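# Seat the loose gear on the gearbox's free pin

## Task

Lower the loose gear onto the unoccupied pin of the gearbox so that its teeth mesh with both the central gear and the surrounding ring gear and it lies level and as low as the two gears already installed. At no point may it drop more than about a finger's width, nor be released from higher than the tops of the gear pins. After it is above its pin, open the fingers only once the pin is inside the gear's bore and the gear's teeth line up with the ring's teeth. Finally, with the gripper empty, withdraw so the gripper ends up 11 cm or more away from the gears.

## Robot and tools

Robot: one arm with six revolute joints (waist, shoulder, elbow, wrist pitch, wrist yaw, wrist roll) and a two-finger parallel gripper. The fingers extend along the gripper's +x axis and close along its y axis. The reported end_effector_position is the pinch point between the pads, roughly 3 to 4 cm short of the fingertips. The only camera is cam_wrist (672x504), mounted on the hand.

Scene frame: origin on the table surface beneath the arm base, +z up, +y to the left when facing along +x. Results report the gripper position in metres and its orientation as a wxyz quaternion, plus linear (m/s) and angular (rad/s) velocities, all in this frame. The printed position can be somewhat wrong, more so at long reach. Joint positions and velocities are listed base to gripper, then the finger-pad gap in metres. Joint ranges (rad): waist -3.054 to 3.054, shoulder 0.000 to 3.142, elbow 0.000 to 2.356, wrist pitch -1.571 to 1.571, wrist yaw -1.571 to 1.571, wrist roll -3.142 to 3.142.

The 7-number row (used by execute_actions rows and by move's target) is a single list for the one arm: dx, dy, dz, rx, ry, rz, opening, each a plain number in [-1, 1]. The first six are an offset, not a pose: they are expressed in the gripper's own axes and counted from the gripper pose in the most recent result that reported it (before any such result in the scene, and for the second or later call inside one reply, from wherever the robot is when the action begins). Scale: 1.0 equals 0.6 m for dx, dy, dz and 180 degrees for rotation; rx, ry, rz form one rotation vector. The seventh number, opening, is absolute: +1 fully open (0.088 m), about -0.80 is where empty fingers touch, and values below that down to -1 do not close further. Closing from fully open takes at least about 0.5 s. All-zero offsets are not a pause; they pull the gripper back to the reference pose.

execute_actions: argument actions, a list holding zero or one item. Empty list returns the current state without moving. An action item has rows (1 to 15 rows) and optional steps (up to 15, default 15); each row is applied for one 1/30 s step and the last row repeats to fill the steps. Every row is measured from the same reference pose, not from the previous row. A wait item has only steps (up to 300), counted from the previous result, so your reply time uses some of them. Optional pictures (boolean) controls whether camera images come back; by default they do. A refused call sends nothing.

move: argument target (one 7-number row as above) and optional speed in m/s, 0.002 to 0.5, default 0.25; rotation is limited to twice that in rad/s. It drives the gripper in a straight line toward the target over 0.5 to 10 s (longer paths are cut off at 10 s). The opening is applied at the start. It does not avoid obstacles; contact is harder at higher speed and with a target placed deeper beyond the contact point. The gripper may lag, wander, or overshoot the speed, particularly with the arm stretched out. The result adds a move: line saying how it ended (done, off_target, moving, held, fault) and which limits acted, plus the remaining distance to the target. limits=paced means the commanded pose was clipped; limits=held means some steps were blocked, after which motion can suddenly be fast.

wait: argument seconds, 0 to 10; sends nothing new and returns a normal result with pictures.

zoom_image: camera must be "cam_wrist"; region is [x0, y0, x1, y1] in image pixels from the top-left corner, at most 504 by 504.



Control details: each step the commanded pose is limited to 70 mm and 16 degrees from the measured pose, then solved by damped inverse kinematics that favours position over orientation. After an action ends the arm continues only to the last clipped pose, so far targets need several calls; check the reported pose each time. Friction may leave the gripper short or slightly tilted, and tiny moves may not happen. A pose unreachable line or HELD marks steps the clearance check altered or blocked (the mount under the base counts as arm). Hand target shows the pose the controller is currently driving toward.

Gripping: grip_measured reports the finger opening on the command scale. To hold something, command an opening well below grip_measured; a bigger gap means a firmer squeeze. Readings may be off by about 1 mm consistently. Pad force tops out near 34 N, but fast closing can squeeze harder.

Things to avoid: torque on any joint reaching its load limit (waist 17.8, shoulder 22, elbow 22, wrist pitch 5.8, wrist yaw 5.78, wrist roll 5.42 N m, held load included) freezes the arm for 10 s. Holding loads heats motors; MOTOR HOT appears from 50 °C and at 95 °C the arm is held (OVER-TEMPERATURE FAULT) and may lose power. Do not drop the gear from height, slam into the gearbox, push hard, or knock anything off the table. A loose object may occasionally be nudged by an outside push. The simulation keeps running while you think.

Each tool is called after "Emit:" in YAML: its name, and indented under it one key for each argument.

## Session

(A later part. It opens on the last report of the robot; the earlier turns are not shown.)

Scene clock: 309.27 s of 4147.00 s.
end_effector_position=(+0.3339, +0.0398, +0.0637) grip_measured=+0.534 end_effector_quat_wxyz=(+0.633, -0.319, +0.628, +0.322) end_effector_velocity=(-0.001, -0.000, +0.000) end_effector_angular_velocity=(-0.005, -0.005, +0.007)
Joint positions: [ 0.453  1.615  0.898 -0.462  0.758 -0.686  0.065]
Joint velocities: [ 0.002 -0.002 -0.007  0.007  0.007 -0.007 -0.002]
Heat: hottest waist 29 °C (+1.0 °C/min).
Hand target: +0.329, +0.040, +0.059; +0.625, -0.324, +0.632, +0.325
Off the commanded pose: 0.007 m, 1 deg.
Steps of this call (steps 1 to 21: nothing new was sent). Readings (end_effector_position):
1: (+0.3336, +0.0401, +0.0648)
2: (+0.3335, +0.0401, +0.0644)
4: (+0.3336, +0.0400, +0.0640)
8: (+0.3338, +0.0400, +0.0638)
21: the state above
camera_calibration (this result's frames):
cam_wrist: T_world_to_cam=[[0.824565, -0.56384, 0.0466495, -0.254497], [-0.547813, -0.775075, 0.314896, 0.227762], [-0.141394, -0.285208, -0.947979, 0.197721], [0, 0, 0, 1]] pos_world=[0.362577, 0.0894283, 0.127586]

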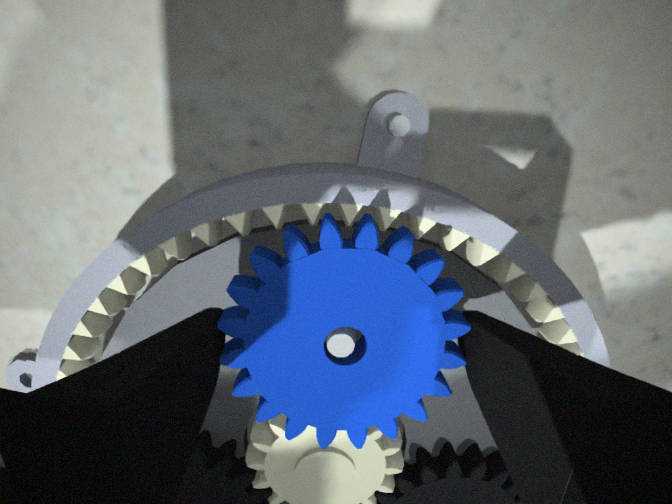

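Emit:
execute_actions:
  actions:
    - {"rows": [[0.0083,0.0068,-0.0046,-0.004,0.0052,0.0017,0.3],[0.0087,0.0068,-0.0046,-0.004,0.0052,0.0017,0.3],[0.0092,0.0068,-0.0046,-0.004,0.0052,0.0017,0.3],[0.0096,0.0068,-0.0046,-0.004,0.0052,0.0017,0.3],[0.0101,0.0068,-0.0046,-0.004,0.0052,0.0017,0.3],[0.0105,0.0068,-0.0046,-0.004,0.0052,0.0017,0.3],[0.011,0.0068,-0.0046,-0.004,0.0052,0.0017,0.3],[0.0114,0.0068,-0.0046,-0.004,0.0052,0.0017,0.3],[0.0119,0.0068,-0.0046,-0.004,0.0052,0.0017,0.3],[0.0123,0.0068,-0.0046,-0.004,0.0052,0.0017,0.3],[0.0128,0.0068,-0.0046,-0.004,0.0052,0.0017,0.3],[0.0132,0.0068,-0.0046,-0.004,0.0052,0.0017,0.3],[0.0137,0.0068,-0.0046,-0.004,0.0052,0.0017,0.3],[0.0141,0.0068,-0.0046,-0.004,0.0052,0.0017,0.3],[0.0145,0.0068,-0.0046,-0.004,0.0052,0.0017,0.3]], "steps": 15}
  pictures: false

Emit:
wait:
  seconds: 0.7

Emit:
zoom_image:
  camera: "cam_wrist"
  region: [190, 185, 500, 495]

Scene clock: 338.23 s of 4147.00 s.
end_effector_position=(+0.3338, +0.0399, +0.0604) grip_measured=+0.534 end_effector_quat_wxyz=(+0.633, -0.320, +0.627, +0.321) end_effector_velocity=(-0.001, -0.001, -0.008) end_effector_angular_velocity=(-0.002, +0.005, -0.001)
Joint positions: [ 0.446  1.622  0.894 -0.443  0.757 -0.697  0.065]
Joint velocities: [-0.022  0.012 -0.012  0.037 -0.007 -0.022 -0.001]
Heat: hottest waist 29 °C (+1.0 °C/min).
Hand target: +0.329, +0.040, +0.055; +0.625, -0.324, +0.632, +0.325
Off the commanded pose: 0.007 m, 1 deg.
Steps of this call (steps 1 to 854: nothing new was sent; steps 855 to 869: all 15 steps of this action). Readings (end_effector_position):
855: (+0.3327, +0.0400, +0.0625)
856: (+0.3327, +0.0400, +0.0625)
858: (+0.3331, +0.0400, +0.0624)
862: (+0.3338, +0.0399, +0.0620)
869: the state above

Scene clock: 338.93 s of 4147.00 s.
end_effector_position=(+0.3341, +0.0399, +0.0598) grip_measured=+0.534 end_effector_quat_wxyz=(+0.633, -0.320, +0.627, +0.322) end_effector_velocity=(+0.001, +0.000, -0.000) end_effector_angular_velocity=(+0.020, +0.000, -0.006)
Joint positions: [ 0.444  1.623  0.893 -0.439  0.756 -0.701  0.065]
Joint velocities: [-0.007 -0.007 -0.002  0.007 -0.022 -0.007 -0.001]
Heat: hottest waist 29 °C (+1.0 °C/min).
Hand target: +0.329, +0.040, +0.055; +0.625, -0.324, +0.632, +0.325
Off the commanded pose: 0.007 m, 1 deg.
Steps of this call (steps 1 to 21: nothing new was sent). Readings (end_effector_position):
1: (+0.3338, +0.0400, +0.0602)
2: (+0.3338, +0.0399, +0.0600)
4: (+0.3338, +0.0399, +0.0599)
8: (+0.3339, +0.0400, +0.0599)
21: the state above
camera_calibration (this result's frames):
cam_wrist: T_world_to_cam=[[0.825476, -0.562318, 0.0488722, -0.254962], [-0.547054, -0.775723, 0.314621, 0.22895], [-0.139006, -0.286447, -0.947959, 0.193382], [0, 0, 0, 1]] pos_world=[0.362594, 0.0896255, 0.123746]

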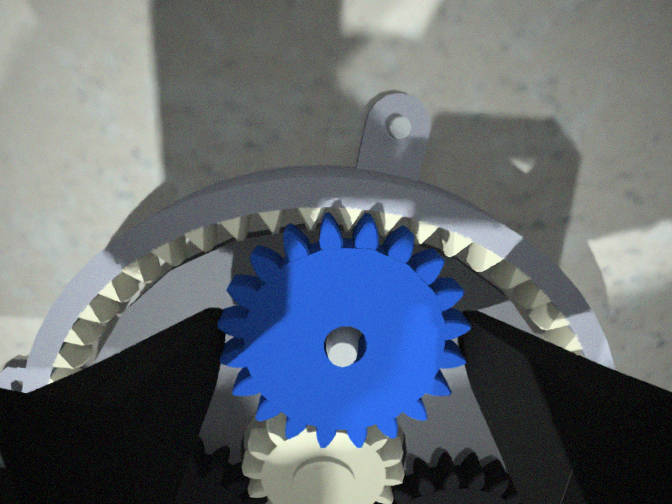

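Region (190, 185, 500, 495) of cam_wrist's 672x504 image, scaled by 1.626, with more detail than that image has.

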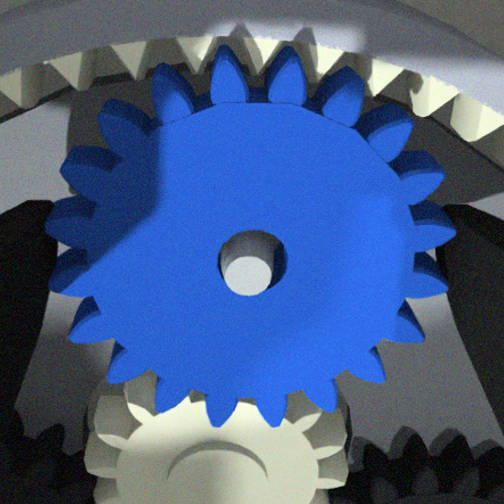

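Emit:
execute_actions:
  actions:
    - {"rows": [[0.0087,0.007,-0.0049,-0.004,0.0054,0.0022,0.3],[0.0093,0.007,-0.0049,-0.004,0.0054,0.0022,0.3],[0.010,0.007,-0.0049,-0.004,0.0054,0.0022,0.3],[0.0107,0.007,-0.0049,-0.004,0.0054,0.0022,0.3],[0.0113,0.007,-0.0049,-0.004,0.0054,0.0022,0.3],[0.012,0.007,-0.0049,-0.004,0.0054,0.0022,0.3],[0.0127,0.007,-0.0049,-0.004,0.0054,0.0022,0.3],[0.0133,0.007,-0.0049,-0.004,0.0054,0.0022,0.3],[0.014,0.007,-0.0049,-0.004,0.0054,0.0022,0.3],[0.0147,0.007,-0.0049,-0.004,0.0054,0.0022,0.3],[0.0153,0.007,-0.0049,-0.004,0.0054,0.0022,0.3],[0.016,0.007,-0.0049,-0.004,0.0054,0.0022,0.3],[0.0167,0.007,-0.0049,-0.004,0.0054,0.0022,0.3],[0.0173,0.007,-0.0049,-0.004,0.0054,0.0022,0.3],[0.018,0.007,-0.0049,-0.004,0.0054,0.0022,0.3]], "steps": 15}
  pictures: false

Emit:
wait:
  seconds: 0.7

Emit:
zoom_image:
  camera: "cam_wrist"
  region: [190, 185, 500, 495]

Scene clock: 353.37 s of 4147.00 s.
end_effector_position=(+0.3341, +0.0402, +0.0582) grip_measured=+0.535 end_effector_quat_wxyz=(+0.633, -0.324, +0.624, +0.323) end_effector_velocity=(-0.006, -0.001, -0.003) end_effector_angular_velocity=(-0.009, +0.001, +0.037)
Joint positions: [ 0.442  1.625  0.887 -0.422  0.757 -0.716  0.065]
Joint velocities: [-0.002 -0.002 -0.027  0.022  0.007 -0.037 -0.   ]
Heat: hottest waist 29 °C (+1.0 °C/min).
Hand target: +0.329, +0.040, +0.049; +0.625, -0.325, +0.632, +0.325
Off the commanded pose: 0.011 m, 1 deg.
Steps of this call (steps 1 to 418: nothing new was sent; steps 419 to 433: all 15 steps of this action). Readings (end_effector_position):
419: (+0.3334, +0.0398, +0.0589)
420: (+0.3334, +0.0398, +0.0589)
422: (+0.3338, +0.0398, +0.0589)
426: (+0.3343, +0.0399, +0.0587)
433: the state above

Scene clock: 354.07 s of 4147.00 s.
end_effector_position=(+0.3339, +0.0396, +0.0540) grip_measured=+0.535 end_effector_quat_wxyz=(+0.633, -0.322, +0.627, +0.321) end_effector_velocity=(+0.000, -0.002, +0.000) end_effector_angular_velocity=(-0.009, +0.001, +0.007)
Joint positions: [ 0.431  1.634  0.885 -0.407  0.754 -0.719  0.065]
Joint velocities: [-0.002 -0.002  0.002 -0.007  0.007 -0.007  0.   ]
Heat: hottest waist 29 °C (+1.0 °C/min).
Hand target: +0.329, +0.040, +0.049; +0.625, -0.325, +0.631, +0.325
Off the commanded pose: 0.007 m, 1 deg.
Steps of this call (steps 1 to 21: nothing new was sent). Readings (end_effector_position):
1: (+0.3343, +0.0403, +0.0582)
2: (+0.3345, +0.0402, +0.0577)
4: (+0.3341, +0.0396, +0.0549)
8: (+0.3339, +0.0396, +0.0541)
21: the state above
camera_calibration (this result's frames):
cam_wrist: T_world_to_cam=[[0.825754, -0.561655, 0.0517104, -0.254992], [-0.546981, -0.77505, 0.316401, 0.230308], [-0.13763, -0.289554, -0.947215, 0.187415], [0, 0, 0, 1]] pos_world=[0.362329, 0.0895491, 0.117838]

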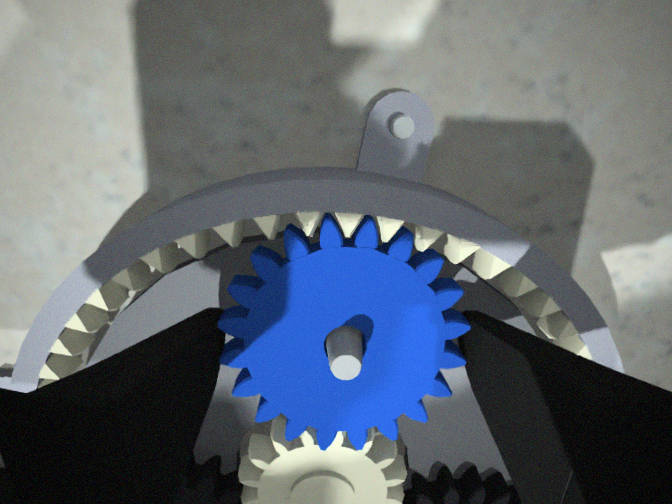

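Region (190, 185, 500, 495) of cam_wrist's 672x504 image, scaled by 1.626, with more detail than that image has.

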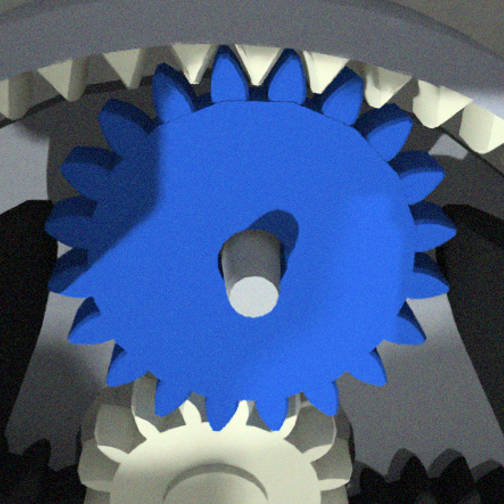

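Emit:
execute_actions:
  actions:
    - {"rows": [[0.0086,0.007,-0.0043,-0.0035,0.005,0.0025,0.3],[0.009,0.007,-0.0043,-0.0035,0.005,0.0025,0.3],[0.0094,0.007,-0.0043,-0.0035,0.005,0.0025,0.3],[0.0098,0.007,-0.0043,-0.0035,0.005,0.0025,0.3],[0.0102,0.007,-0.0043,-0.0035,0.005,0.0025,0.3],[0.0106,0.007,-0.0043,-0.0035,0.005,0.0025,0.3],[0.011,0.007,-0.0043,-0.0035,0.005,0.0025,0.3],[0.0113,0.007,-0.0043,-0.0035,0.005,0.0025,0.3]], "steps": 15}

Scene clock: 362.17 s of 4147.00 s.
end_effector_position=(+0.3346, +0.0397, +0.0533) grip_measured=+0.535 end_effector_quat_wxyz=(+0.634, -0.322, +0.626, +0.321) end_effector_velocity=(-0.004, +0.003, +0.000) end_effector_angular_velocity=(+0.020, +0.012, +0.032)
Joint positions: [ 0.429  1.636  0.883 -0.398  0.753 -0.725  0.065]
Joint velocities: [ 0.002 -0.002 -0.007 -0.007 -0.022 -0.022 -0.   ]
Heat: hottest waist 29 °C (+1.0 °C/min).
Hand target: +0.329, +0.040, +0.047; +0.625, -0.325, +0.631, +0.324
Off the commanded pose: 0.008 m, 1 deg.
Steps of this call (steps 1 to 228: nothing new was sent; steps 229 to 243: all 15 steps of this action). Readings (end_effector_position):
229: (+0.3339, +0.0397, +0.0535)
230: (+0.3339, +0.0397, +0.0535)
232: (+0.3340, +0.0397, +0.0535)
236: (+0.3346, +0.0397, +0.0534)
243: the state above
camera_calibration (this result's frames):
cam_wrist: T_world_to_cam=[[0.825952, -0.561153, 0.0539465, -0.255613], [-0.547478, -0.775628, 0.314117, 0.231295], [-0.134425, -0.28898, -0.94785, 0.185753], [0, 0, 0, 1]] pos_world=[0.362723, 0.0896395, 0.117202]

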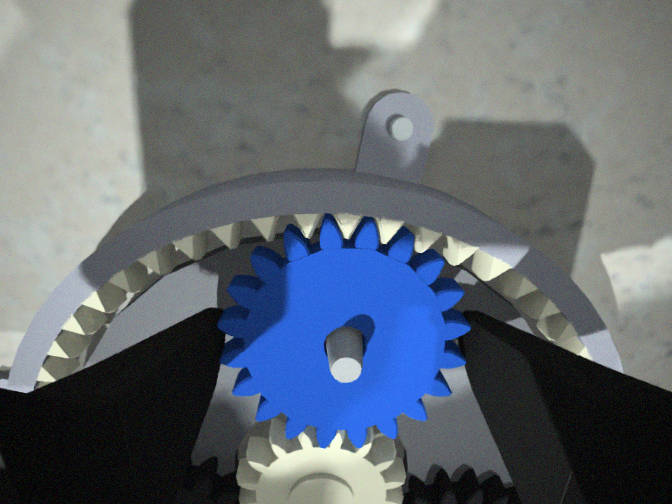

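Emit:
execute_actions:
  actions:
    - {"rows": [[0.008,0.006,-0.004,-0.003,0.004,0.002,0.35],[0.006,0.005,-0.0035,-0.0025,0.0035,0.0018,0.4],[0.004,0.004,-0.003,-0.002,0.003,0.0015,0.45],[0.003,0.003,-0.002,-0.0015,0.002,0.001,0.5],[0.002,0.002,-0.0015,-0.001,0.0015,0.001,0.53],[0.002,0.002,-0.0015,-0.001,0.0015,0.001,0.56],[0.002,0.002,-0.0015,-0.001,0.0015,0.001,0.6],[0.002,0.002,-0.0015,-0.001,0.0015,0.001,0.64],[0.002,0.002,-0.0015,-0.001,0.0015,0.001,0.68],[0.002,0.002,-0.0015,-0.001,0.0015,0.001,0.72]], "steps": 15}

Emit:
move:
  target: [-0.12, 0, 0, 0, 0, 0, 0.73]
  speed: 0.1

Scene clock: 371.17 s of 4147.00 s.
end_effector_position=(+0.3342, +0.0394, +0.0525) grip_measured=+0.696 end_effector_quat_wxyz=(+0.633, -0.323, +0.626, +0.321) end_effector_velocity=(-0.004, -0.002, -0.002) end_effector_angular_velocity=(+0.001, +0.014, +0.025)
Joint positions: [ 0.427  1.637  0.883 -0.397  0.754 -0.727  0.073]
Joint velocities: [-0.007 -0.002 -0.007 -0.007 -0.007 -0.022  0.01 ]
Heat: hottest waist 29 °C (+0.0 °C/min).
Hand target: +0.333, +0.040, +0.052; +0.632, -0.323, +0.627, +0.322
Off the commanded pose: 0.001 m, 0 deg.
Steps of this call (steps 1 to 255: nothing new was sent; steps 256 to 270: all 15 steps of this action). Readings (end_effector_position):
256: (+0.3345, +0.0394, +0.0524)
257: (+0.3345, +0.0394, +0.0524)
259: (+0.3345, +0.0394, +0.0524)
263: (+0.3344, +0.0394, +0.0525)
270: the state above
camera_calibration (this result's frames):
cam_wrist: T_world_to_cam=[[0.827041, -0.559572, 0.0536903, -0.255847], [-0.545577, -0.775984, 0.316535, 0.23028], [-0.135461, -0.291079, -0.94706, 0.185256], [0, 0, 0, 1]] pos_world=[0.362326, 0.0894531, 0.116293]

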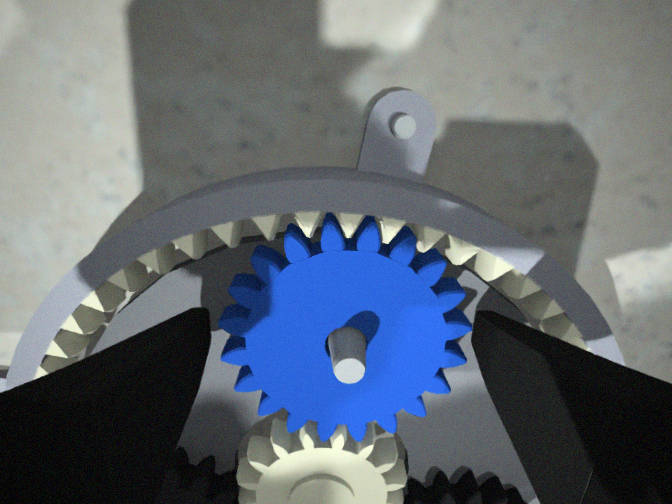

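Scene clock: 372.60 s of 4147.00 s.
end_effector_position=(+0.3299, +0.0408, +0.1206) grip_measured=+0.730 end_effector_quat_wxyz=(+0.627, -0.325, +0.628, +0.327) end_effector_velocity=(-0.000, -0.002, +0.002) end_effector_angular_velocity=(-0.009, +0.003, +0.003)
Joint positions: [ 0.607  1.54   0.99  -0.785  0.807 -0.49   0.075]
Joint velocities: [ 0.002 -0.002  0.007 -0.022  0.007  0.007 -0.   ]
Heat: hottest waist 29 °C (+0.0 °C/min).
Hand target: +0.334, +0.039, +0.124; +0.633, -0.323, +0.626, +0.321
Off the commanded pose: 0.005 m, 1 deg.
move: done
camera_calibration (this result's frames):
cam_wrist: T_world_to_cam=[[0.834696, -0.548966, 0.0438101, -0.256962], [-0.531973, -0.783164, 0.321962, 0.202641], [-0.142436, -0.292046, -0.945739, 0.251722], [0, 0, 0, 1]] pos_world=[0.358139, 0.0911523, 0.184078]

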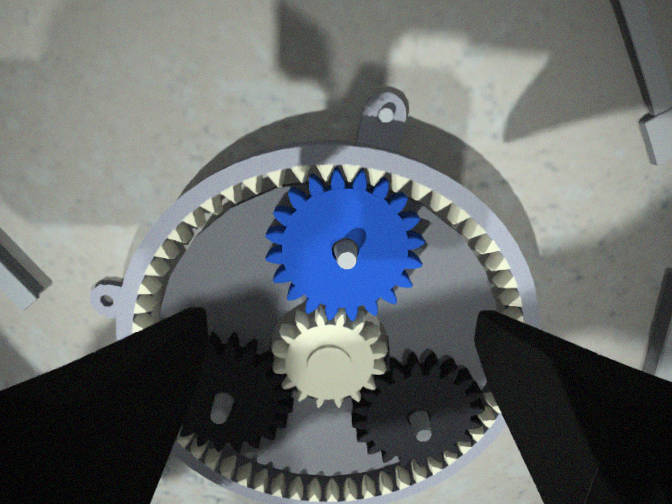

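The gear is meshed. Next I'll move the gripper clear.

Emit:
move:
  target: [-0.14, 0.03, 0.05, 0, 0, 0, 1.0]
  speed: 0.15

Emit:
zoom_image:
  camera: "cam_wrist"
  region: [200, 150, 500, 450]

Scene clock: 376.63 s of 4147.00 s.
end_effector_position=(+0.3322, +0.0729, +0.2042) grip_measured=+1.000 end_effector_quat_wxyz=(+0.629, -0.322, +0.627, +0.328) end_effector_velocity=(-0.004, +0.001, +0.002) end_effector_angular_velocity=(+0.002, +0.027, +0.021)
Joint positions: [ 0.887  1.646  1.272 -1.256  0.827 -0.083  0.088]
Joint velocities: [ 0.007  0.012  0.017 -0.037 -0.022  0.007  0.   ]
Heat: hottest waist 29 °C (+0.0 °C/min).
Hand target: +0.333, +0.075, +0.204; +0.628, -0.324, +0.627, +0.328
Off the commanded pose: 0.003 m, 0 deg.
move: done
camera_calibration (this result's frames):
cam_wrist: T_world_to_cam=[[0.833891, -0.55043, 0.040655, -0.243911], [-0.53326, -0.784498, 0.316538, 0.203777], [-0.142338, -0.285637, -0.947708, 0.34046], [0, 0, 0, 1]] pos_world=[0.360522, 0.122855, 0.268069]

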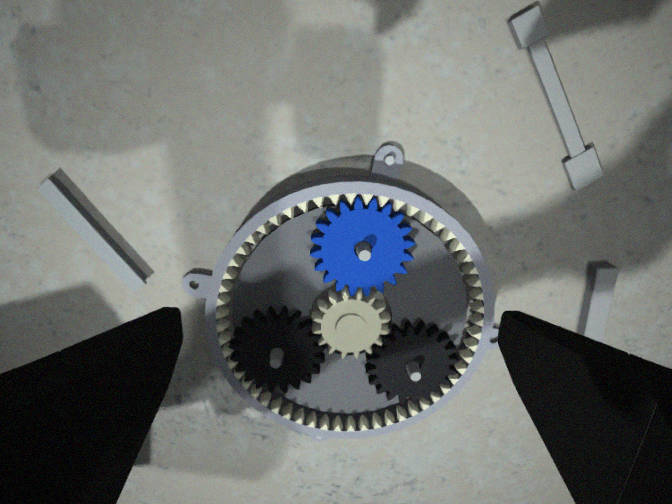

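Region (200, 150, 500, 450) of cam_wrist's 672x504 image, scaled by 1.680, with more detail than that image has.

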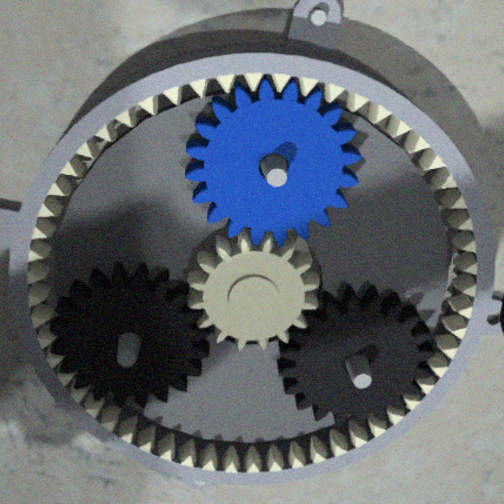

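Emit:
finished_scene:
  scene: 2

The scene is finished: the task was done.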